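## Task

Get all the beads out of the dispenser and into the green cup, then have that cup standing upright on the dispenser's tray. Scattered single beads on the tray or table are acceptable. The result must hold without the robot supporting anything, so release and back the grippers away at the end.

## Robot and tools

Robot: two arms, left_arm and right_arm, mounted on opposite sides of a table. Each has six joints plus a gripper. The scene can show a reference image of the dispenser (via show_instructions); it moves nothing. Something may occasionally tug a held part or nudge a loose object. Knocking anything off the table fails the job.

Frame: one shared world frame. Origin at the table centre, table surface at z = +0.020 m, +z up. left_arm's base sits on the +y side, right_arm's on the -y side; the names do not correspond to image sides. Gripper positions are in metres, orientations as quaternions wxyz, velocities in m/s and rad/s. The printed hand position is approximate, worse at long reach. Each gripper's fingers point along its own +x and close along its y; the reported point lies between the pads, 3-4 cm behind the fingertips.

Tool execute_actions, argument "actions": a list with zero or one entry. Empty list: just report state. A wait: {"steps": N}, N up to 300, with no new command; it returns once N control steps (each 1/30 s) have elapsed since the previous result, thinking time included. A motion: {"rows": [...], "steps": N}, N from 1 to 15 (default 15). Each row is applied for one step; if rows run out, the last is repeated. Optional "pictures": true/false controls whether camera images come back (default: they do). A refused call sends nothing.

Row layout: one list of exactly 14 numbers covering both arms, even if only one moves: left_arm waist, shoulder, elbow, wrist pitch, wrist yaw, wrist roll, opening, then the same seven for right_arm. The six joint values are absolute target angles in radians (same convention as the Joint positions readout), not offsets. Ranges per arm: waist -3.054..3.054, shoulder 0.000..3.142, elbow 0.000..2.356, wrist pitch -1.571..1.571, wrist yaw -1.571..1.571, wrist roll -3.142..3.142. A target more than 0.010 rad beyond a range end, and further out than the current angle, gets the call refused. True ends may differ by up to 0.010 rad; targets past the real end are clipped, and the result may then say "joint sent to its limit" (possibly about an earlier action still running). Its absence does not prove more travel exists.

Opening: an absolute value in [-1, 1], +1 fully open (0.088 m pad gap); empty fingers touch near -0.80, and anything lower adds nothing. Full close takes at least about 0.5 s. To hold something, keep commanding a value well under grip_measured (the measured opening on the same scale); the larger the gap, the firmer the squeeze, up to roughly 34 N per pad. Readings may be off by about 1 mm per gripper. Slamming shut can overshoot force and even pop the fingers open.

Motion limits: each step the commanded angle stays within a fixed lead of the measured one (0.211 rad waist/shoulder/elbow, 0.213 wrist pitch, 0.267 wrist yaw, 0.228 wrist roll), and whole-arm targets are scaled back if they would move the gripper over 70 mm from where it is. So large moves need several calls. Friction can leave joints short of target, especially at full reach, and tiny changes may not register; check Joint positions after moving. Between calls the arms keep driving toward the last row sent, until everything nearly stops or a step is HELD.

Result lines: the state line gives each gripper's pose and velocities. Joint positions / Joint velocities list each arm's six joints (rad, rad/s) then the pad gap (m, m/s). Joint torques are drive outputs (offset, scaled, noisy; nonzero in free air). "joint command not followed" means a clearance check altered or blocked targets on some steps; the rest still ran. HELD marks steps where part of your row was not sent. TORQUE FAULT: a joint hit its load limit (waist 17.4, shoulder 21.6, elbow 21.5, wrist pitch 5.67, wrist yaw 5.65, wrist roll 5.3 N m, held weight included); that arm halts 10 s and drops the rest of the call. MOTOR HOT appears from 50 °C; at 95 °C an OVER-TEMPERATURE FAULT holds the arm until cooled, and if cooling fails within 30-60 s the arm and gripper go limp. Avoid long heavy holds.

Cameras: cam_head_left, cam_head_right, cam_high, cam_low, cam_left_wrist, cam_right_wrist, each 504x504, returned in that order, with calibration (K, distortion, T_world_to_cam) that is only approximately right; wrist camera poses follow the reported joints.

Tool zoom_image: {"camera": name, "region": [x0, y0, x1, y1]} in pixels of that camera's latest image, origin top-left, region at most 504x504. Returns a closer view.

Tool finished_scene: {"scene": n} ends that scene irreversibly and grades it; the result gives the next task. Replying with no tool call ends everything.

Avoid: arms colliding or pressing each other (mounts count), dropping or spilling the cup, hard pushes, fast slams, and leaving a gripper touching the cup at the end.

Each tool is called as name([rows], argument=value, ...), one row to a line, values as JSON.

## Session

execute_actions(actions=[])

Scene clock: 0.00 s of 4050.00 s.
left_arm: end_effector_position=(+0.1188, +0.4307, +0.2883) grip_measured=+0.838 end_effector_quat_wxyz=(+0.696, +0.297, +0.625, -0.190) end_effector_velocity=(-0.000, +0.003, +0.003) end_effector_angular_velocity=(+0.017, -0.014, +0.006) | right_arm: end_effector_position=(-0.2201, -0.5907, +0.3554) grip_measured=+0.825 end_effector_quat_wxyz=(+0.424, -0.374, +0.646, -0.513) end_effector_velocity=(-0.002, +0.001, +0.002) end_effector_angular_velocity=(-0.004, +0.015, -0.011)
Joint positions: left_arm=[ 0.517  1.478  1.502 -1.518 -0.165  0.209  0.08 ] | right_arm=[ 1.138  1.031  0.66   0.053 -1.018 -1.961  0.079]
Joint velocities: left_arm=[-0.002 -0.007  0.002 -0.007 -0.022 -0.007  0.   ] | right_arm=[-0.002 -0.002 -0.002  0.022  0.007  0.007 -0.   ]
Joint torques (N m, as the arm reports them, + toward a larger angle): no reading
Heat: left arm: hottest shoulder 33 °C (+0.0 °C/min); right arm: hottest wrist pitch 27 °C (+0.0 °C/min).
camera_calibration (this result's frames):
cam_left_wrist: T_world_to_cam=[[-0.658036, -0.728798, -0.189324, 0.460699], [-0.740268, 0.580122, 0.339795, -0.236457], [-0.137811, 0.363747, -0.921247, 0.200977], [0, 0, 0, 1]] pos_world=[0.155812, 0.399825, 0.352718]
cam_right_wrist: T_world_to_cam=[[0.0394972, -0.14367, 0.988837, -0.420988], [-0.774204, 0.621226, 0.121183, 0.185658], [-0.631702, -0.770348, -0.0866933, -0.47835], [0, 0, 0, 1]] pos_world=[-0.14181, -0.544315, 0.352321]

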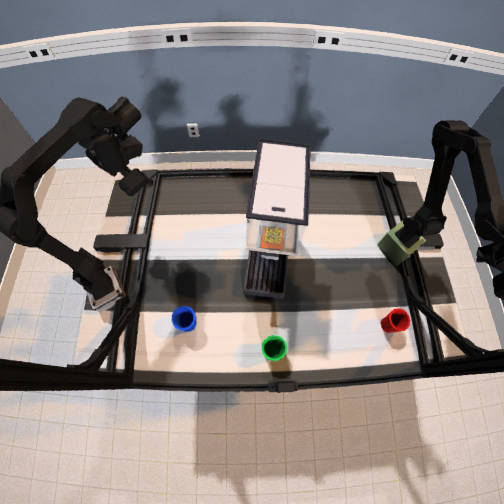

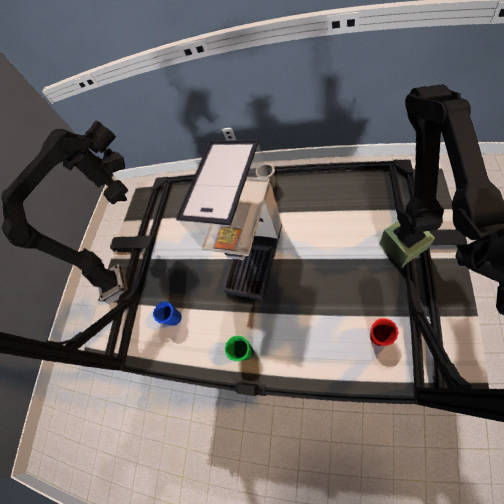

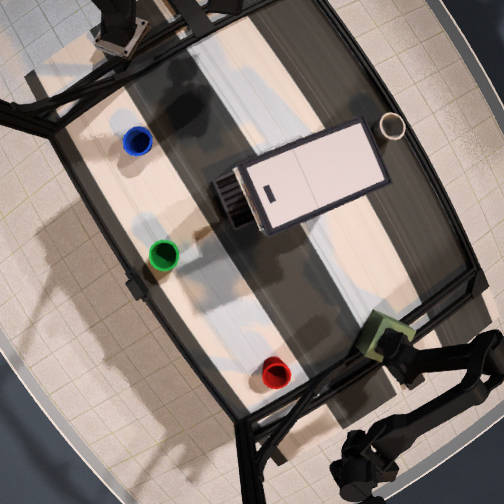

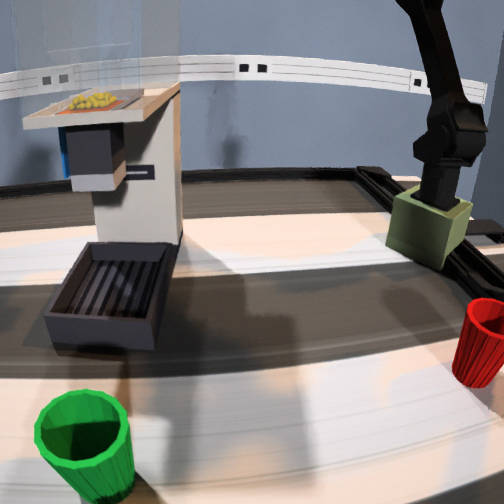

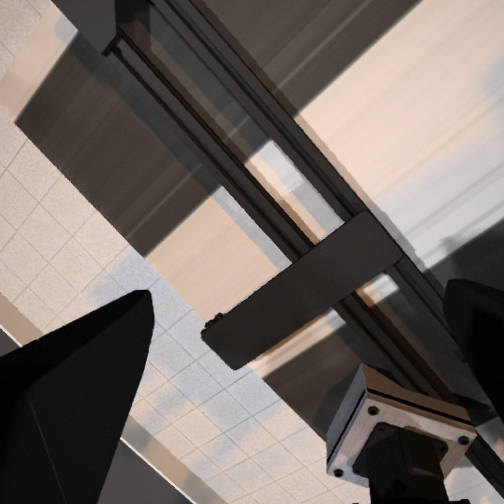

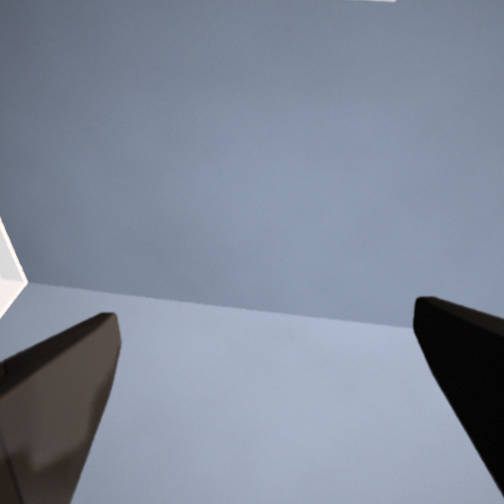

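zoom_image(camera="cam_high", region=[110, 110, 310, 290])

zoom_image(camera="cam_head_left", region=[160, 200, 330, 370])

zoom_image(camera="cam_low", region=[0, 70, 220, 370])

zoom_image(camera="cam_head_right", region=[150, 200, 320, 370])

Region (110, 110, 310, 290) of cam_high's 504x504 image, scaled by 2.520, with more detail than that image has; it fills the top 454 rows of this view, and the rest is white.

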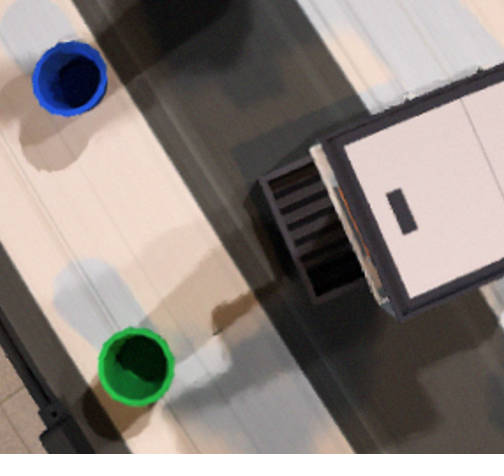

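Region (160, 200, 330, 370) of cam_head_left's 504x504 image, scaled by 2.965, with more detail than that image has.

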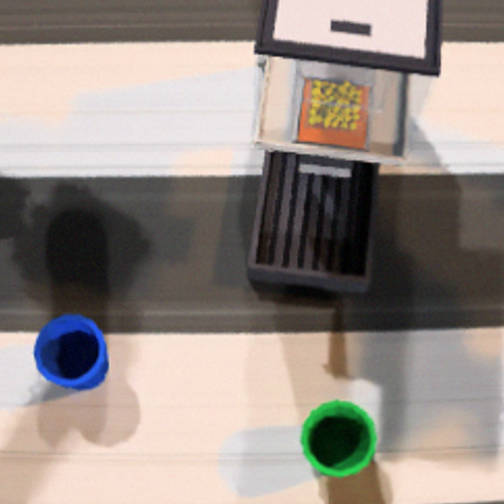

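Region (0, 70, 220, 370) of cam_low's 504x504 image, scaled by 1.680, with more detail than that image has; it fills the left 370 columns of this view, and the rest is white.

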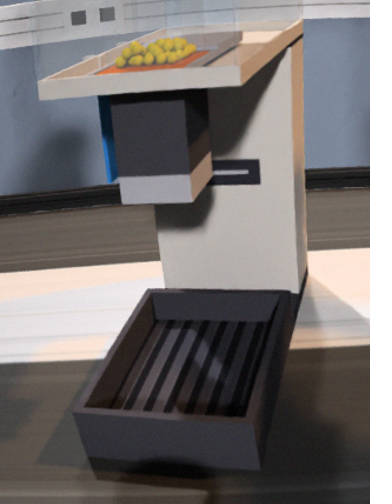

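Region (150, 200, 320, 370) of cam_head_right's 504x504 image, scaled by 2.965, with more detail than that image has.

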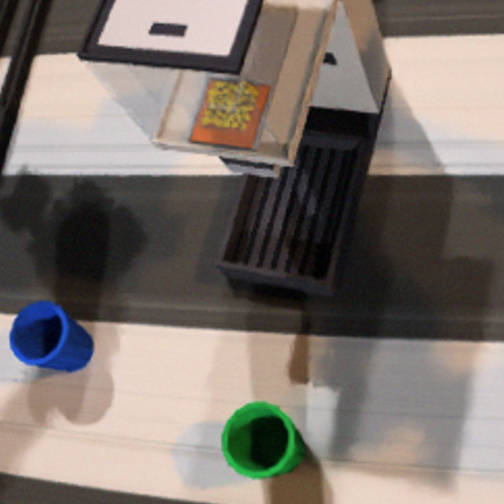

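execute_actions([
  {"rows": [[0.515,1.48,1.498,-1.506,-0.163,0.208,0.8,1.13,1.031,0.66,0.053,-1.018,-1.961,0.85],[0.511,1.483,1.489,-1.482,-0.158,0.206,0.74,1.115,1.031,0.66,0.053,-1.018,-1.961,0.9],[0.504,1.489,1.477,-1.446,-0.15,0.204,0.68,1.092,1.031,0.66,0.053,-1.018,-1.961,0.95],[0.496,1.496,1.461,-1.401,-0.141,0.201,0.62,1.062,1.031,0.66,0.053,-1.018,-1.961,1],[0.486,1.504,1.442,-1.348,-0.129,0.197,0.56,1.025,1.031,0.66,0.053,-1.018,-1.961,1],[0.477,1.512,1.423,-1.294,-0.118,0.193,0.5,0.982,1.031,0.66,0.053,-1.018,-1.961,1],[0.467,1.521,1.404,-1.24,-0.107,0.19,0.44,0.937,1.031,0.66,0.053,-1.018,-1.961,1],[0.457,1.529,1.385,-1.186,-0.096,0.186,0.38,0.892,1.031,0.66,0.053,-1.018,-1.95,1],[0.448,1.537,1.366,-1.132,-0.084,0.182,0.32,0.847,1.031,0.66,0.053,-1.018,-1.93,1],[0.438,1.545,1.347,-1.078,-0.073,0.178,0.26,0.802,1.031,0.66,0.053,-1.018,-1.90,1],[0.428,1.553,1.328,-1.025,-0.062,0.175,0.2,0.757,1.031,0.66,0.053,-1.018,-1.86,1],[0.419,1.562,1.309,-0.971,-0.051,0.171,0.14,0.712,1.031,0.66,0.053,-1.018,-1.81,1],[0.409,1.57,1.29,-0.917,-0.039,0.167,0.08,0.667,1.031,0.66,0.053,-1.018,-1.76,1],[0.399,1.578,1.271,-0.863,-0.028,0.163,0.02,0.622,1.031,0.66,0.053,-1.01,-1.71,1],[0.39,1.586,1.251,-0.809,-0.017,0.159,-0.04,0.577,1.031,0.66,0.053,-0.995,-1.66,1]],"steps":15},
], pictures=false)

execute_actions([
  {"rows": [[0.38,1.595,1.232,-0.756,-0.006,0.156,-0.1,0.532,1.031,0.66,0.053,-0.97,-1.61,1],[0.37,1.603,1.213,-0.702,0.006,0.152,-0.16,0.487,1.031,0.66,0.053,-0.94,-1.56,1],[0.361,1.611,1.194,-0.648,0.017,0.148,-0.22,0.442,1.037,0.66,0.059,-0.90,-1.51,1],[0.351,1.619,1.175,-0.594,0.028,0.144,-0.28,0.40,1.049,0.661,0.07,-0.86,-1.46,1],[0.341,1.627,1.156,-0.54,0.039,0.141,-0.34,0.362,1.067,0.663,0.087,-0.82,-1.41,1],[0.332,1.636,1.137,-0.486,0.051,0.137,-0.4,0.329,1.091,0.665,0.11,-0.78,-1.36,1],[0.322,1.644,1.118,-0.433,0.062,0.133,-0.46,0.301,1.121,0.667,0.139,-0.74,-1.31,1],[0.312,1.652,1.099,-0.379,0.073,0.129,-0.52,0.278,1.154,0.67,0.17,-0.70,-1.26,1],[0.303,1.66,1.08,-0.325,0.084,0.126,-0.58,0.26,1.187,0.673,0.202,-0.66,-1.21,1],[0.293,1.669,1.061,-0.271,0.096,0.122,-0.64,0.247,1.22,0.675,0.233,-0.62,-1.16,1],[0.283,1.677,1.042,-0.217,0.107,0.118,-0.7,0.238,1.253,0.678,0.265,-0.58,-1.11,1],[0.274,1.685,1.023,-0.164,0.118,0.114,-0.75,0.232,1.286,0.681,0.296,-0.54,-1.06,1],[0.264,1.693,1.004,-0.11,0.129,0.111,-0.79,0.227,1.319,0.683,0.328,-0.50,-1.01,1],[0.254,1.701,0.985,-0.056,0.141,0.107,-0.82,0.222,1.352,0.686,0.359,-0.46,-0.96,1],[0.245,1.71,0.966,-0.002,0.152,0.103,-0.85,0.217,1.385,0.689,0.391,-0.42,-0.91,1]],"steps":15},
], pictures=false)

execute_actions([
  {"rows": [[0.235,1.718,0.947,0.052,0.163,0.099,-0.85,0.212,1.418,0.691,0.422,-0.38,-0.86,1],[0.225,1.726,0.928,0.106,0.174,0.096,-0.85,0.207,1.451,0.694,0.454,-0.34,-0.81,1],[0.216,1.734,0.909,0.159,0.186,0.092,-0.85,0.202,1.484,0.697,0.485,-0.30,-0.76,1],[0.206,1.743,0.89,0.213,0.197,0.088,-0.85,0.197,1.517,0.699,0.517,-0.26,-0.71,1],[0.196,1.751,0.871,0.267,0.208,0.084,-0.85,0.192,1.55,0.702,0.548,-0.22,-0.66,1],[0.187,1.759,0.852,0.321,0.219,0.08,-0.85,0.187,1.583,0.705,0.58,-0.18,-0.61,1],[0.177,1.767,0.833,0.375,0.231,0.077,-0.85,0.182,1.616,0.707,0.611,-0.14,-0.56,1],[0.167,1.776,0.814,0.428,0.242,0.073,-0.85,0.177,1.649,0.71,0.643,-0.10,-0.51,1],[0.158,1.784,0.795,0.482,0.253,0.069,-0.85,0.172,1.682,0.713,0.674,-0.07,-0.46,1],[0.148,1.792,0.776,0.536,0.264,0.065,-0.85,0.167,1.715,0.715,0.706,-0.045,-0.41,1],[0.138,1.80,0.757,0.59,0.276,0.062,-0.85,0.162,1.748,0.718,0.737,-0.025,-0.36,1],[0.129,1.808,0.738,0.644,0.287,0.058,-0.85,0.157,1.781,0.721,0.769,-0.01,-0.31,1],[0.119,1.817,0.719,0.698,0.298,0.054,-0.85,0.152,1.814,0.723,0.80,0,-0.26,1],[0.109,1.825,0.70,0.751,0.309,0.05,-0.85,0.146,1.847,0.726,0.832,0.004,-0.21,1],[0.10,1.833,0.681,0.805,0.321,0.047,-0.85,0.139,1.88,0.729,0.863,0.004,-0.16,1]],"steps":15},
], pictures=false)

execute_actions([
  {"rows": [[0.09,1.841,0.662,0.859,0.332,0.043,-0.85,0.13,1.91,0.731,0.892,0.004,-0.115,1],[0.08,1.85,0.643,0.913,0.343,0.039,-0.85,0.12,1.937,0.733,0.918,0.004,-0.075,1],[0.071,1.858,0.624,0.967,0.354,0.035,-0.85,0.109,1.96,0.735,0.94,0.004,-0.045,1],[0.061,1.866,0.605,1.021,0.366,0.032,-0.85,0.097,1.98,0.737,0.959,0.004,-0.022,1],[0.051,1.874,0.586,1.074,0.377,0.028,-0.85,0.085,1.995,0.738,0.974,0.004,-0.008,1],[0.042,1.882,0.567,1.128,0.388,0.024,-0.85,0.073,2.006,0.739,0.985,0.004,0,1],[0.032,1.891,0.548,1.182,0.399,0.02,-0.85,0.062,2.013,0.74,0.992,0.004,0.003,1],[0.022,1.899,0.529,1.236,0.411,0.017,-0.85,0.052,2.016,0.74,0.995,0.004,0.003,1],[0.013,1.907,0.509,1.29,0.422,0.013,-0.85,0.044,2.016,0.74,0.995,0.004,0.003,1],[0.003,1.915,0.49,1.343,0.433,0.009,-0.85,0.038,2.016,0.74,0.995,0.004,0.003,1],[-0.005,1.922,0.475,1.388,0.443,0.006,-0.85,0.034,2.016,0.74,0.995,0.004,0.003,1],[-0.011,1.928,0.462,1.424,0.45,0.003,-0.85,0.032,2.016,0.74,0.995,0.004,0.003,1],[-0.016,1.931,0.453,1.448,0.455,0,-0.85,0.032,2.016,0.74,0.995,0.004,0.003,1],[-0.018,1.934,0.448,1.463,0.458,-0.003,-0.85,0.032,2.016,0.74,0.995,0.004,0.003,1],[-0.02,1.935,0.445,1.472,0.46,-0.005,-0.85,0.032,2.016,0.74,0.995,0.004,0.003,1]],"steps":15},
], pictures=false)

execute_actions([
  {"steps":8},
])

Scene clock: 120.50 s of 4050.00 s.
left_arm: end_effector_position=(+0.1741, +0.3416, +0.2357) grip_measured=+0.117 end_effector_quat_wxyz=(+0.778, +0.249, +0.510, -0.271) end_effector_velocity=(+0.097, -0.249, -0.149) end_effector_angular_velocity=(-0.708, -0.431, -0.296) | right_arm: end_effector_position=(-0.2687, -0.4668, +0.3550) grip_measured=+0.987 end_effector_quat_wxyz=(-0.320, +0.193, -0.655, +0.656) end_effector_velocity=(-0.071, +0.412, -0.006) end_effector_angular_velocity=(-0.941, -0.931, -1.674)
Joint positions: left_arm=[ 0.418  1.553  1.309 -0.949 -0.051  0.174  0.045] | right_arm=[ 0.695  1.032  0.66   0.052 -1.015 -1.777  0.087]
Joint velocities: left_arm=[-0.295  0.252 -0.574  1.575  0.315 -0.125 -0.087] | right_arm=[-1.331 -0.002 -0.002 -0.007  0.125  1.355  0.001]
Joint torques (N m, as the arm reports them, + toward a larger angle): left_arm=[-0.34 -5.33  6.09  0.77  0.16 -0.17] | right_arm=[-0.33 -2.83  6.72  1.47 -0.07  0.18]
Heat: left arm: hottest shoulder 35 °C (+0.0 °C/min); right arm: hottest elbow 31 °C (+1.0 °C/min).
Steps of this call (steps 1 to 90: nothing new was sent; then 117.00 s passed at rest; steps 91 to 105: all 15 steps of this action). Readings (joint positions):
91: left_arm=[0.517 1.478 1.502 -1.518 -0.165 0.209] | right_arm=[1.137 1.032 0.660 0.053 -1.018 -1.961]
92: left_arm=[0.517 1.478 1.502 -1.513 -0.165 0.209] | right_arm=[1.135 1.032 0.660 0.053 -1.018 -1.961]
94: left_arm=[0.514 1.478 1.494 -1.473 -0.162 0.209] | right_arm=[1.115 1.032 0.660 0.053 -1.017 -1.961]
98: left_arm=[0.485 1.489 1.441 -1.312 -0.128 0.199] | right_arm=[0.997 1.032 0.660 0.053 -1.017 -1.960]
105: the state above

Scene clock: 121.00 s of 4050.00 s.
left_arm: end_effector_position=(+0.1868, +0.2263, +0.1832) grip_measured=-0.747 end_effector_quat_wxyz=(+0.829, +0.169, +0.343, -0.408) end_effector_velocity=(-0.052, -0.190, -0.075) end_effector_angular_velocity=(-0.736, -0.335, -0.445) | right_arm: end_effector_position=(-0.2924, -0.2264, +0.3042) grip_measured=+0.988 end_effector_quat_wxyz=(+0.031, -0.165, -0.406, +0.898) end_effector_velocity=(-0.038, +0.351, -0.158) end_effector_angular_velocity=(-1.114, +0.061, -1.749)
Joint positions: left_arm=[ 0.272  1.673  1.024 -0.143  0.118  0.118  0.002] | right_arm=[ 0.236  1.295  0.667  0.31  -0.525 -1.04   0.087]
Joint velocities: left_arm=[-0.291  0.247 -0.569  1.575  0.33  -0.11  -0.057] | right_arm=[-0.208  0.974  0.085  0.93   1.194  1.502  0.   ]
Joint torques (N m, as the arm reports them, + toward a larger angle): left_arm=[-0.34 -5.92  6.08  1.21  0.31 -0.18] | right_arm=[ 0.2  -3.83  8.38  1.86 -0.04  0.17]
Heat: left arm: hottest shoulder 35 °C (+0.0 °C/min); right arm: hottest elbow 31 °C (+1.0 °C/min).
Steps of this call (steps 1 to 15: all 15 steps of this action). Readings (joint positions):
1: left_arm=[0.409 1.561 1.290 -0.896 -0.040 0.170] | right_arm=[0.651 1.032 0.660 0.052 -1.007 -1.731]
2: left_arm=[0.399 1.569 1.271 -0.843 -0.029 0.167] | right_arm=[0.606 1.032 0.660 0.052 -0.991 -1.685]
4: left_arm=[0.379 1.584 1.233 -0.734 -0.006 0.159] | right_arm=[0.516 1.032 0.660 0.055 -0.941 -1.588]
8: left_arm=[0.340 1.615 1.158 -0.520 0.039 0.144] | right_arm=[0.359 1.081 0.660 0.114 -0.800 -1.389]
15: the state above

Scene clock: 121.50 s of 4050.00 s.
left_arm: end_effector_position=(+0.1303, +0.1572, +0.1673) grip_measured=-0.794 end_effector_quat_wxyz=(+0.813, +0.083, +0.169, -0.551) end_effector_velocity=(-0.169, -0.073, +0.004) end_effector_angular_velocity=(-0.723, -0.294, -0.555) | right_arm: end_effector_position=(-0.2803, -0.0903, +0.2152) grip_measured=+0.988 end_effector_quat_wxyz=(+0.362, -0.188, -0.072, +0.910) end_effector_velocity=(+0.028, +0.146, -0.198) end_effector_angular_velocity=(-0.896, +0.963, -0.856)
Joint positions: left_arm=[0.128 1.796 0.739 0.664 0.286 0.061 0.   ] | right_arm=[ 0.156  1.785  0.71   0.78  -0.026 -0.291  0.087]
Joint velocities: left_arm=[-0.291  0.242 -0.569  1.59   0.33  -0.11  -0.   ] | right_arm=[-0.173  0.969  0.085  0.916  0.271  1.458 -0.   ]
Joint torques (N m, as the arm reports them, + toward a larger angle): left_arm=[-0.35 -5.55  5.04  1.48  0.29 -0.19] | right_arm=[ 0.01 -6.09  7.05  1.98  0.08  0.1 ]
Heat: left arm: hottest shoulder 35 °C (+0.0 °C/min); right arm: hottest elbow 32 °C (+2.0 °C/min).
Steps of this call (steps 1 to 15: all 15 steps of this action). Readings (joint positions):
1: left_arm=[0.263 1.681 1.005 -0.090 0.129 0.114] | right_arm=[0.230 1.327 0.670 0.341 -0.485 -0.990]
2: left_arm=[0.253 1.689 0.987 -0.035 0.140 0.110] | right_arm=[0.224 1.359 0.673 0.371 -0.447 -0.941]
4: left_arm=[0.234 1.705 0.948 0.073 0.163 0.103] | right_arm=[0.214 1.424 0.679 0.434 -0.367 -0.841]
8: left_arm=[0.195 1.738 0.872 0.289 0.208 0.088] | right_arm=[0.193 1.555 0.690 0.560 -0.206 -0.640]
15: the state above

Scene clock: 122.00 s of 4050.00 s.
left_arm: end_effector_position=(+0.0350, +0.1538, +0.1820) grip_measured=-0.794 end_effector_quat_wxyz=(+0.740, +0.008, +0.014, -0.672) end_effector_velocity=(-0.105, +0.028, +0.017) end_effector_angular_velocity=(-0.268, -0.070, -0.276) | right_arm: end_effector_position=(-0.2432, -0.0408, +0.1688) grip_measured=+0.988 end_effector_quat_wxyz=(+0.452, -0.127, +0.064, +0.881) end_effector_velocity=(+0.003, +0.011, +0.015) end_effector_angular_velocity=(+0.046, +0.032, -0.004)
Joint positions: left_arm=[-0.009  1.911  0.471  1.406  0.443  0.007  0.   ] | right_arm=[ 0.034  2.004  0.729  0.991  0.002 -0.001  0.087]
Joint velocities: left_arm=[-0.139  0.11  -0.271  0.681  0.139 -0.081  0.   ] | right_arm=[-0.027 -0.002  0.017  0.037 -0.022 -0.007 -0.   ]
Joint torques (N m, as the arm reports them, + toward a larger angle): left_arm=[-0.02 -5.    3.98  1.46  0.18 -0.21] | right_arm=[ 0.17 -6.75  6.01  2.04  0.06  0.11]
Heat: left arm: hottest shoulder 36 °C (+1.0 °C/min); right arm: hottest elbow 32 °C (+2.0 °C/min).
Steps of this call (steps 1 to 15: all 15 steps of this action). Readings (joint positions):
1: left_arm=[0.118 1.804 0.720 0.718 0.298 0.058] | right_arm=[0.150 1.818 0.713 0.811 -0.018 -0.242]
2: left_arm=[0.108 1.812 0.701 0.772 0.309 0.054] | right_arm=[0.143 1.849 0.715 0.840 -0.013 -0.195]
4: left_arm=[0.088 1.829 0.662 0.881 0.331 0.046] | right_arm=[0.127 1.906 0.720 0.893 -0.006 -0.114]
8: left_arm=[0.050 1.862 0.586 1.095 0.376 0.031] | right_arm=[0.083 1.984 0.724 0.962 -0.001 -0.027]
15: the state above

Scene clock: 122.27 s of 4050.00 s.
left_arm: end_effector_position=(+0.0285, +0.1562, +0.1856) grip_measured=-0.794 end_effector_quat_wxyz=(+0.734, +0.000, +0.000, -0.679) end_effector_velocity=(-0.003, +0.002, +0.000) end_effector_angular_velocity=(-0.008, +0.018, -0.010) | right_arm: end_effector_position=(-0.2432, -0.0406, +0.1689) grip_measured=+0.988 end_effector_quat_wxyz=(+0.452, -0.126, +0.065, +0.881) end_effector_velocity=(+0.001, -0.002, -0.004) end_effector_angular_velocity=(-0.040, +0.017, -0.006)
Joint positions: left_arm=[-0.017  1.919  0.452  1.466  0.454  0.001  0.   ] | right_arm=[0.034 2.005 0.729 0.992 0.002 0.001 0.087]
Joint velocities: left_arm=[-0.002  0.002 -0.012  0.022  0.007 -0.022 -0.   ] | right_arm=[-0.002 -0.002 -0.002 -0.022 -0.007  0.037 -0.   ]
Joint torques (N m, as the arm reports them, + toward a larger angle): left_arm=[-0.27 -4.62  3.2   1.44  0.25 -0.14] | right_arm=[-0.1  -6.73  5.95  2.05  0.07  0.08]
Heat: left arm: hottest shoulder 35 °C (+0.0 °C/min); right arm: hottest elbow 32 °C (+2.0 °C/min).
Steps of this call (steps 1 to 8: the robot went on to your last target). Readings (joint positions):
1: left_arm=[-0.013 1.914 0.464 1.426 0.447 0.005] | right_arm=[0.034 2.004 0.729 0.991 0.002 -0.001]
2: left_arm=[-0.016 1.916 0.459 1.439 0.450 0.004] | right_arm=[0.034 2.005 0.729 0.992 0.002 -0.000]
4: left_arm=[-0.017 1.919 0.455 1.455 0.452 0.002] | right_arm=[0.034 2.005 0.729 0.992 0.002 0.000]
8: the state above
camera_calibration (this result's frames):
cam_left_wrist: T_world_to_cam=[[-0.995343, -0.0911849, -0.031279, 0.0624382], [-0.00587865, 0.381279, -0.924441, 0.13568], [0.0962212, -0.919952, -0.380039, 0.287147], [0, 0, 0, 1]] pos_world=[0.0353154, 0.218123, 0.236509]
cam_right_wrist: T_world_to_cam=[[0.841105, 0.54069, -0.0140205, 0.235409], [0.296539, -0.482669, -0.824072, 0.223887], [-0.452335, 0.688974, -0.566311, 0.0985425], [0, 0, 0, 1]] pos_world=[-0.21982, -0.0871131, 0.243605]

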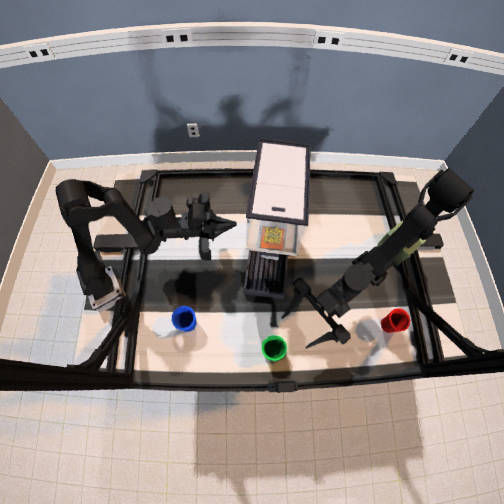

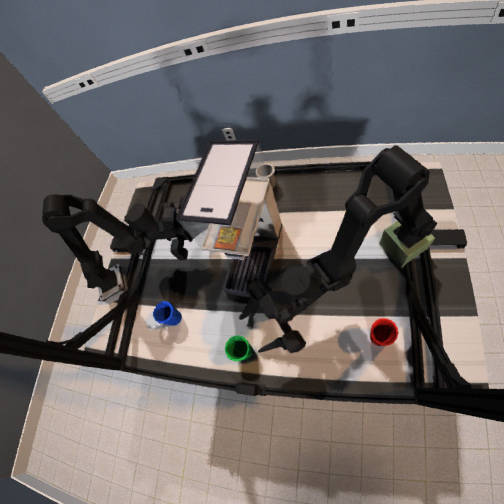

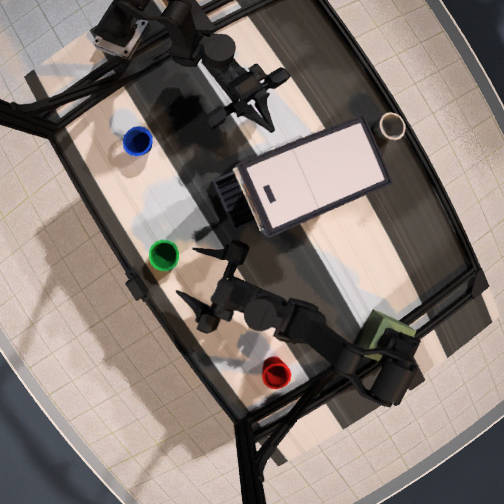

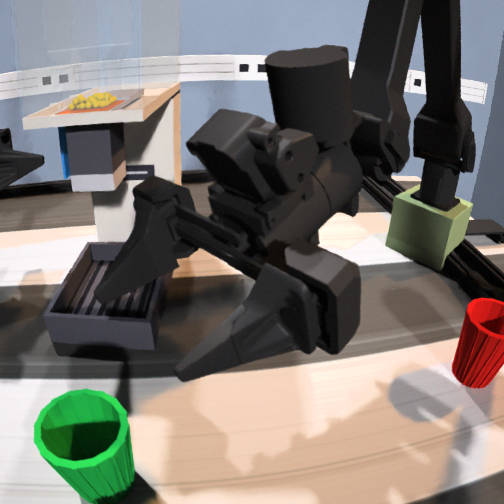

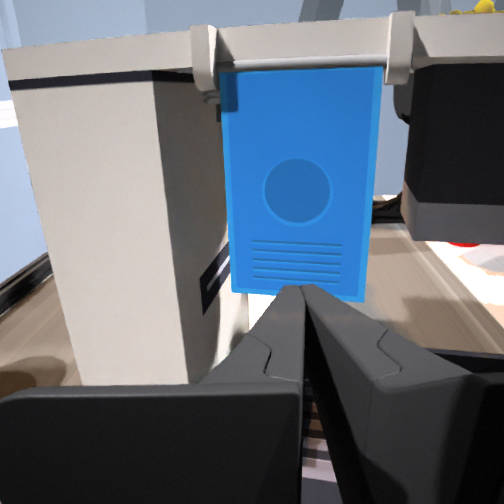

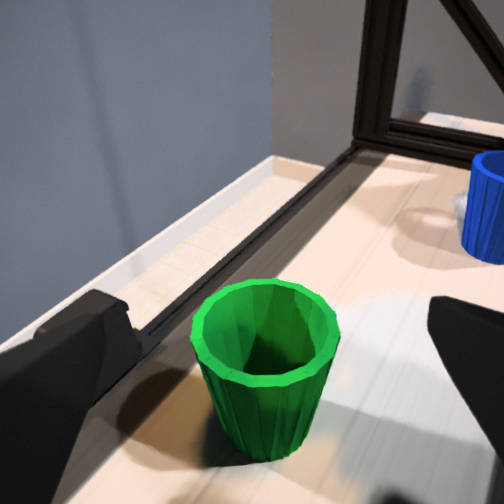

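execute_actions(actions=[])

show_instructions()

Scene clock: 140.67 s of 4050.00 s.
left_arm: end_effector_position=(+0.0282, +0.1562, +0.1856) grip_measured=-0.794 end_effector_quat_wxyz=(+0.734, -0.000, -0.000, -0.679) end_effector_velocity=(-0.002, +0.000, -0.006) end_effector_angular_velocity=(+0.023, +0.021, -0.010) | right_arm: end_effector_position=(-0.2431, -0.0404, +0.1689) grip_measured=+0.988 end_effector_quat_wxyz=(+0.453, -0.126, +0.065, +0.880) end_effector_velocity=(+0.001, -0.001, -0.001) end_effector_angular_velocity=(-0.003, -0.008, +0.007)
Joint positions: left_arm=[-0.017  1.92   0.451  1.469  0.455 -0.     0.   ] | right_arm=[0.034 2.006 0.729 0.993 0.002 0.001 0.087]
Joint velocities: left_arm=[-0.002  0.002 -0.002 -0.022  0.007 -0.007 -0.   ] | right_arm=[-0.002 -0.002 -0.002 -0.007 -0.007 -0.007 -0.   ]
Joint torques (N m, as the arm reports them, + toward a larger angle): left_arm=[-0.36 -4.65  3.24  1.42  0.19 -0.16] | right_arm=[-0.01 -6.75  5.85  2.02  0.09  0.13]
Heat: left arm: hottest shoulder 35 °C (+0.0 °C/min); right arm: hottest elbow 31 °C (+0.0 °C/min).
Steps of this call (steps 1 to 30: the robot went on to your last target; steps 31 to 90: nothing new was sent; then 15.40 s passed at rest). Readings (joint positions):
1: left_arm=[-0.017 1.919 0.452 1.467 0.454 0.000] | right_arm=[0.034 2.005 0.729 0.993 0.002 0.001]
2: left_arm=[-0.017 1.919 0.452 1.468 0.454 0.000] | right_arm=[0.034 2.005 0.729 0.993 0.002 0.001]
4: left_arm=[-0.017 1.919 0.452 1.468 0.454 0.000] | right_arm=[0.034 2.005 0.729 0.993 0.002 0.001]
8: left_arm=[-0.017 1.920 0.451 1.469 0.455 0.000] | right_arm=[0.034 2.005 0.729 0.993 0.002 0.001]
90: the state above
All arms were judged still, so your last target was given up. Only a new action makes them travel on or press farther. Fingers that are still opening or closing keep moving.
camera_calibration (this result's frames):
cam_left_wrist: T_world_to_cam=[[-0.995452, -0.0900785, -0.0310056, 0.0618818], [-0.00560888, 0.380318, -0.924839, 0.135833], [0.0951001, -0.920458, -0.379094, 0.287178], [0, 0, 0, 1]] pos_world=[0.0350516, 0.21825, 0.23641]
cam_right_wrist: T_world_to_cam=[[0.841308, 0.540374, -0.0140403, 0.235276], [0.296171, -0.482527, -0.824288, 0.223943], [-0.452198, 0.689322, -0.565997, 0.0984574], [0, 0, 0, 1]] pos_world=[-0.219743, -0.0869477, 0.243623]

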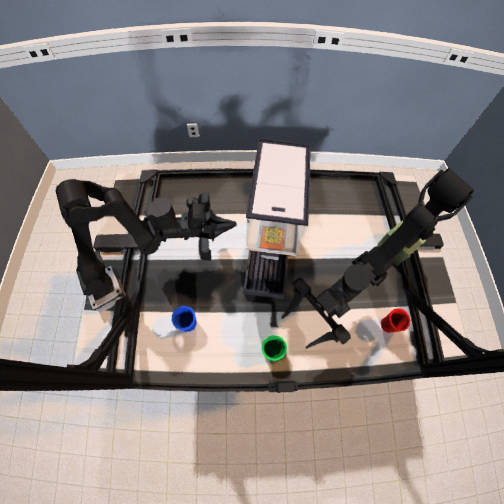

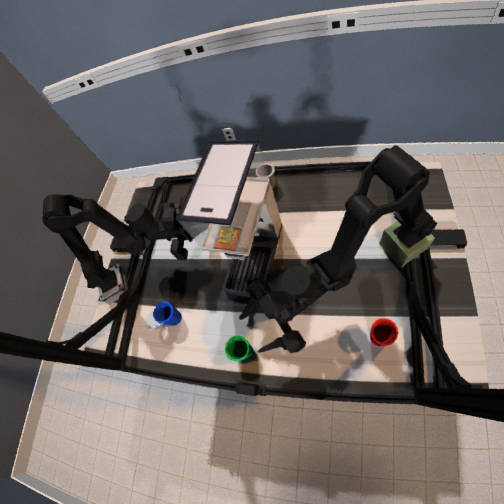

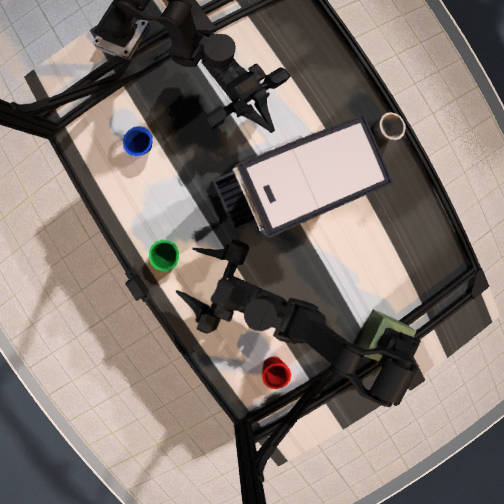

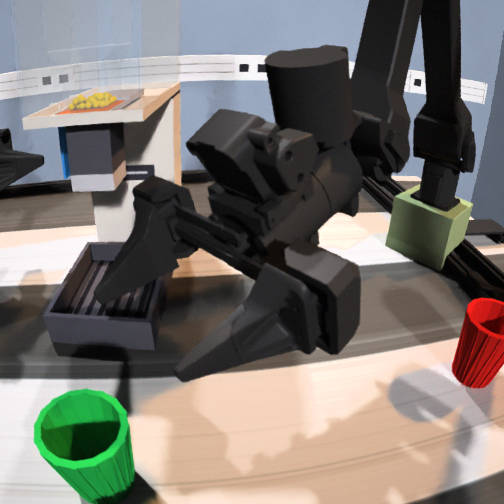

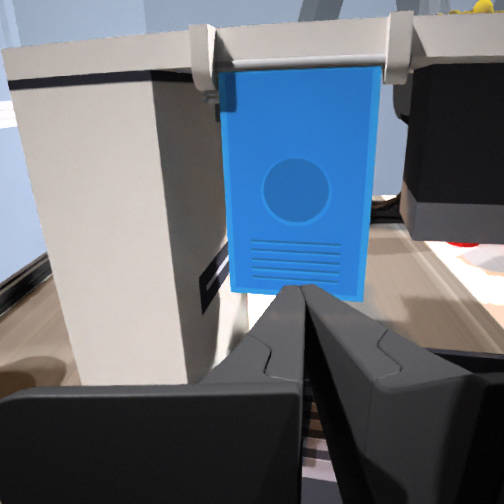

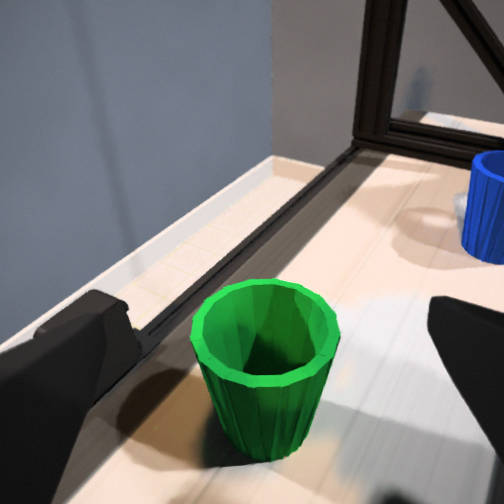

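Reference images for this scene: dispenser manual.

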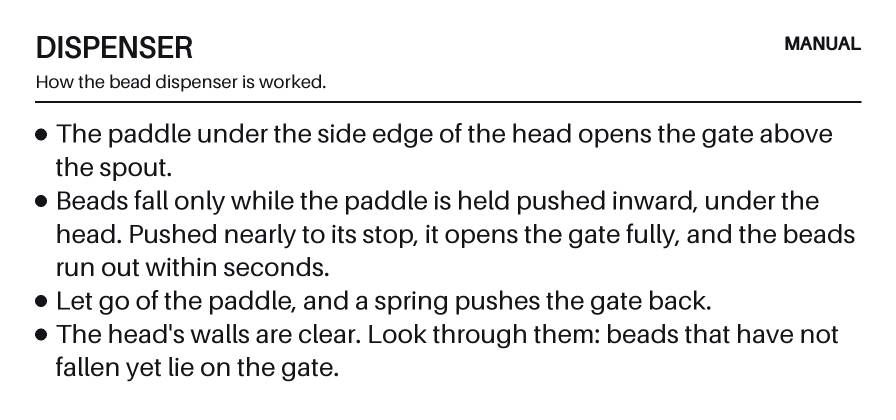

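execute_actions([
  {"rows":[[-0.02,1.935,0.445,1.472,0.46,-0.005,-0.85,0.032,2.020,0.743,0.995,0.004,0.003,1],[-0.02,1.935,0.445,1.472,0.46,-0.005,-0.85,0.031,2.029,0.752,0.996,0.004,0.003,1],[-0.02,1.935,0.445,1.472,0.46,-0.005,-0.85,0.031,2.044,0.766,0.997,0.004,0.003,1],[-0.02,1.935,0.445,1.472,0.46,-0.005,-0.85,0.030,2.064,0.784,0.998,0.004,0.003,1],[-0.02,1.935,0.445,1.472,0.46,-0.005,-0.85,0.029,2.086,0.806,1.000,0.004,0.003,1],[-0.02,1.935,0.445,1.472,0.46,-0.005,-0.85,0.028,2.112,0.829,1.001,0.004,0.003,1],[-0.02,1.935,0.445,1.472,0.46,-0.005,-0.85,0.027,2.138,0.854,1.003,0.004,0.003,1],[-0.02,1.935,0.445,1.472,0.46,-0.005,-0.85,0.026,2.166,0.879,1.005,0.004,0.003,1],[-0.02,1.935,0.445,1.472,0.46,-0.005,-0.85,0.025,2.192,0.904,1.007,0.004,0.003,1],[-0.02,1.935,0.445,1.472,0.46,-0.005,-0.85,0.024,2.218,0.927,1.008,0.004,0.003,1],[-0.02,1.935,0.445,1.472,0.46,-0.005,-0.85,0.024,2.240,0.949,1.010,0.004,0.003,1],[-0.02,1.935,0.445,1.472,0.46,-0.005,-0.85,0.023,2.260,0.967,1.011,0.004,0.003,1],[-0.02,1.935,0.445,1.472,0.46,-0.005,-0.85,0.023,2.275,0.981,1.012,0.004,0.003,1],[-0.02,1.935,0.445,1.472,0.46,-0.005,-0.85,0.022,2.284,0.990,1.013,0.004,0.003,1],[-0.02,1.935,0.445,1.472,0.46,-0.005,-0.85,0.022,2.288,0.993,1.013,0.004,0.003,1]],"steps":15},
], pictures=false)

execute_actions([
  {"steps":8},
])

zoom_image(camera="cam_high", region=[110, 190, 270, 350])

Scene clock: 184.43 s of 4050.00 s.
left_arm: end_effector_position=(+0.0281, +0.1563, +0.1854) grip_measured=-0.794 end_effector_quat_wxyz=(+0.734, -0.000, +0.000, -0.679) end_effector_velocity=(-0.002, +0.000, +0.001) end_effector_angular_velocity=(+0.002, +0.009, -0.010) | right_arm: end_effector_position=(-0.2690, +0.0028, +0.1323) grip_measured=+0.988 end_effector_quat_wxyz=(+0.456, -0.127, +0.066, +0.878) end_effector_velocity=(-0.030, +0.060, -0.089) end_effector_angular_velocity=(-0.045, -0.026, -0.026)
Joint positions: left_arm=[-0.017  1.921  0.451  1.469  0.455 -0.     0.   ] | right_arm=[0.026 2.248 0.954 1.007 0.002 0.001 0.087]
Joint velocities: left_arm=[-0.002 -0.007 -0.002 -0.007  0.007 -0.007 -0.   ] | right_arm=[-0.017  0.418  0.344  0.022  0.007  0.007  0.   ]
Joint torques (N m, as the arm reports them, + toward a larger angle): left_arm=[-0.2  -4.87  3.29  1.45  0.16 -0.13] | right_arm=[-0.07 -8.96  5.72  2.16  0.04  0.1 ]
Heat: left arm: hottest wrist pitch 38 °C (+3.0 °C/min); right arm: hottest wrist pitch 33 °C (+2.0 °C/min).
Steps of this call (steps 1 to 90: nothing new was sent; then 40.27 s passed at rest; steps 91 to 105: all 15 steps of this action). Readings (joint positions):
91: left_arm=[-0.017 1.921 0.451 1.469 0.455 -0.000] | right_arm=[0.034 2.006 0.730 0.993 0.002 0.001]
92: left_arm=[-0.017 1.921 0.451 1.469 0.455 -0.000] | right_arm=[0.034 2.008 0.732 0.993 0.002 0.001]
94: left_arm=[-0.017 1.921 0.451 1.469 0.455 -0.000] | right_arm=[0.034 2.021 0.744 0.994 0.002 0.001]
98: left_arm=[-0.017 1.921 0.451 1.469 0.455 -0.000] | right_arm=[0.031 2.091 0.813 0.999 0.002 0.001]
105: the state above

Scene clock: 184.70 s of 4050.00 s.
left_arm: end_effector_position=(+0.0281, +0.1563, +0.1853) grip_measured=-0.794 end_effector_quat_wxyz=(+0.734, -0.000, +0.000, -0.679) end_effector_velocity=(-0.000, +0.000, -0.003) end_effector_angular_velocity=(+0.010, +0.014, +0.005) | right_arm: end_effector_position=(-0.2718, +0.0078, +0.1282) grip_measured=+0.988 end_effector_quat_wxyz=(+0.457, -0.125, +0.065, +0.878) end_effector_velocity=(-0.006, +0.005, +0.009) end_effector_angular_velocity=(+0.018, +0.012, +0.021)
Joint positions: left_arm=[-0.017  1.921  0.451  1.469  0.455 -0.     0.   ] | right_arm=[0.024 2.276 0.981 1.011 0.002 0.001 0.087]
Joint velocities: left_arm=[-0.002  0.002 -0.002 -0.007 -0.007 -0.007  0.   ] | right_arm=[-0.002 -0.002  0.027 -0.007 -0.022 -0.007 -0.   ]
Joint torques (N m, as the arm reports them, + toward a larger angle): left_arm=[-0.18 -5.02  3.43  1.43  0.18 -0.13] | right_arm=[-0.1  -8.34  5.65  1.99  0.04  0.12]
Heat: left arm: hottest wrist pitch 38 °C (+3.0 °C/min); right arm: hottest wrist pitch 33 °C (+2.0 °C/min).
Steps of this call (steps 1 to 8: the robot went on to your last target). Readings (joint positions):
1: left_arm=[-0.017 1.921 0.451 1.469 0.455 -0.000] | right_arm=[0.025 2.259 0.964 1.007 0.002 0.001]
2: left_arm=[-0.017 1.921 0.451 1.469 0.455 -0.000] | right_arm=[0.025 2.267 0.969 1.007 0.002 0.001]
4: left_arm=[-0.017 1.921 0.451 1.469 0.455 -0.000] | right_arm=[0.024 2.274 0.975 1.009 0.002 0.001]
8: the state above
camera_calibration (this result's frames):
cam_left_wrist: T_world_to_cam=[[-0.995464, -0.0900582, -0.0306791, 0.0617731], [-0.0059671, 0.380926, -0.924586, 0.135378], [0.0949531, -0.920209, -0.379736, 0.28721], [0, 0, 0, 1]] pos_world=[0.0350292, 0.218287, 0.236127]
cam_right_wrist: T_world_to_cam=[[0.846273, 0.532555, -0.014406, 0.234264], [0.291442, -0.485423, -0.824273, 0.22088], [-0.445964, 0.693361, -0.566009, 0.0309477], [0, 0, 0, 1]] pos_world=[-0.248824, -0.0389963, 0.202957]

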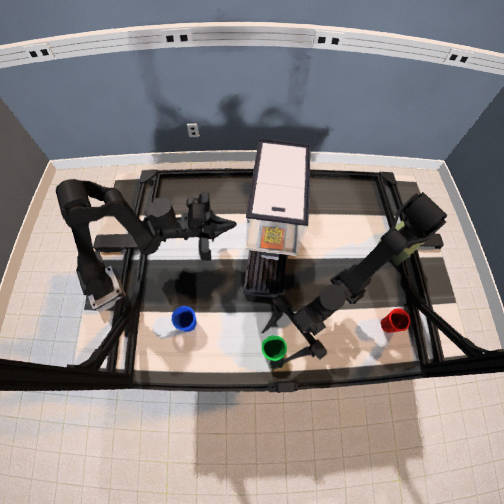

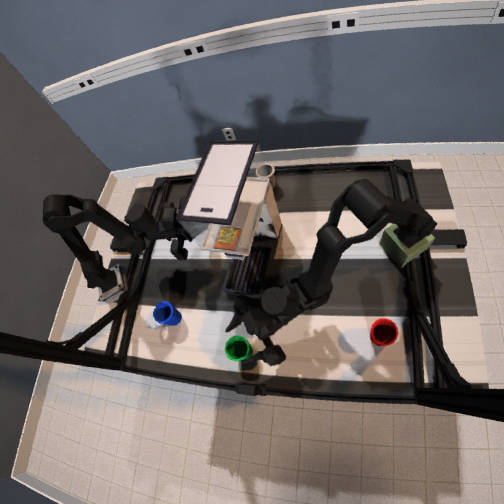

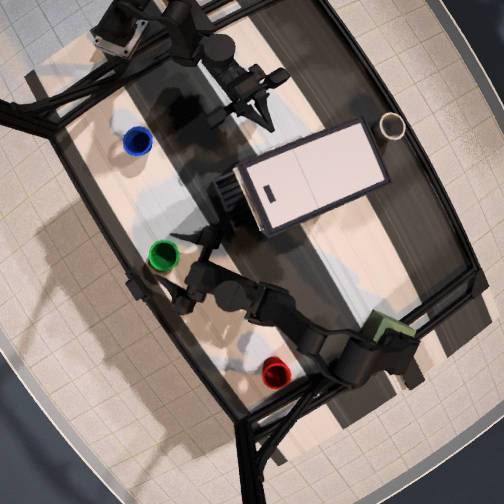

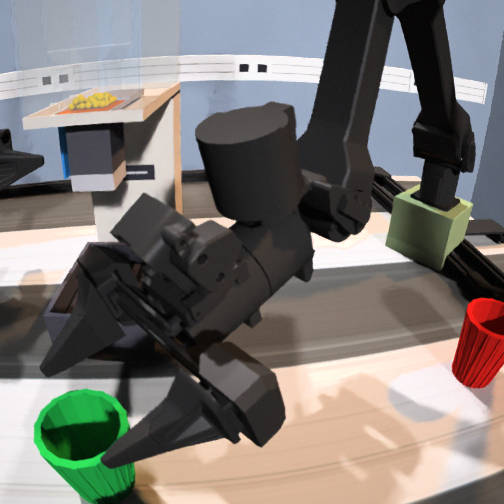

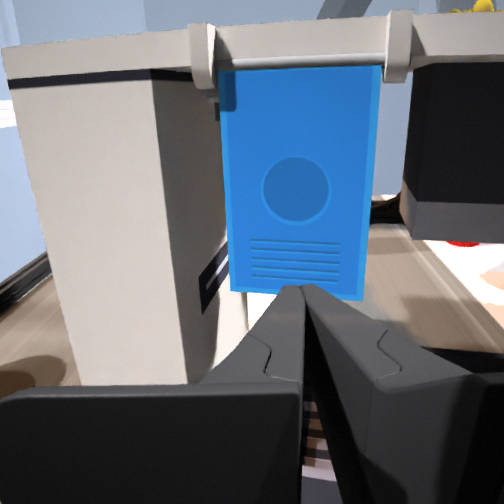

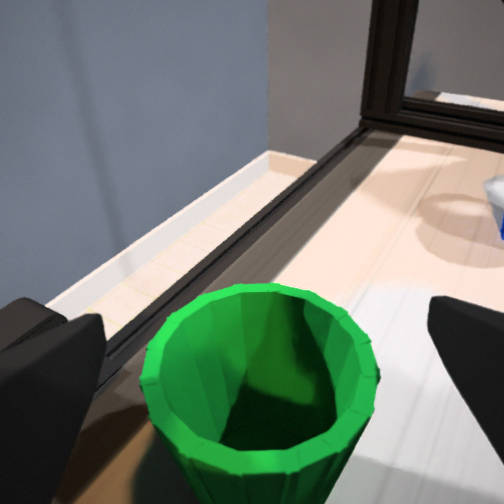

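Region (110, 190, 270, 350) of cam_high's 504x504 image, scaled by 3.150, with more detail than that image has.

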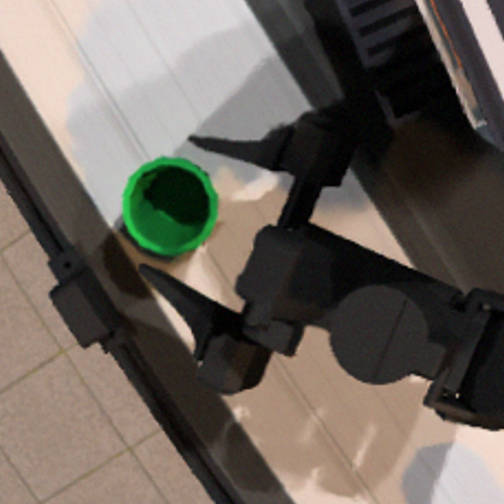

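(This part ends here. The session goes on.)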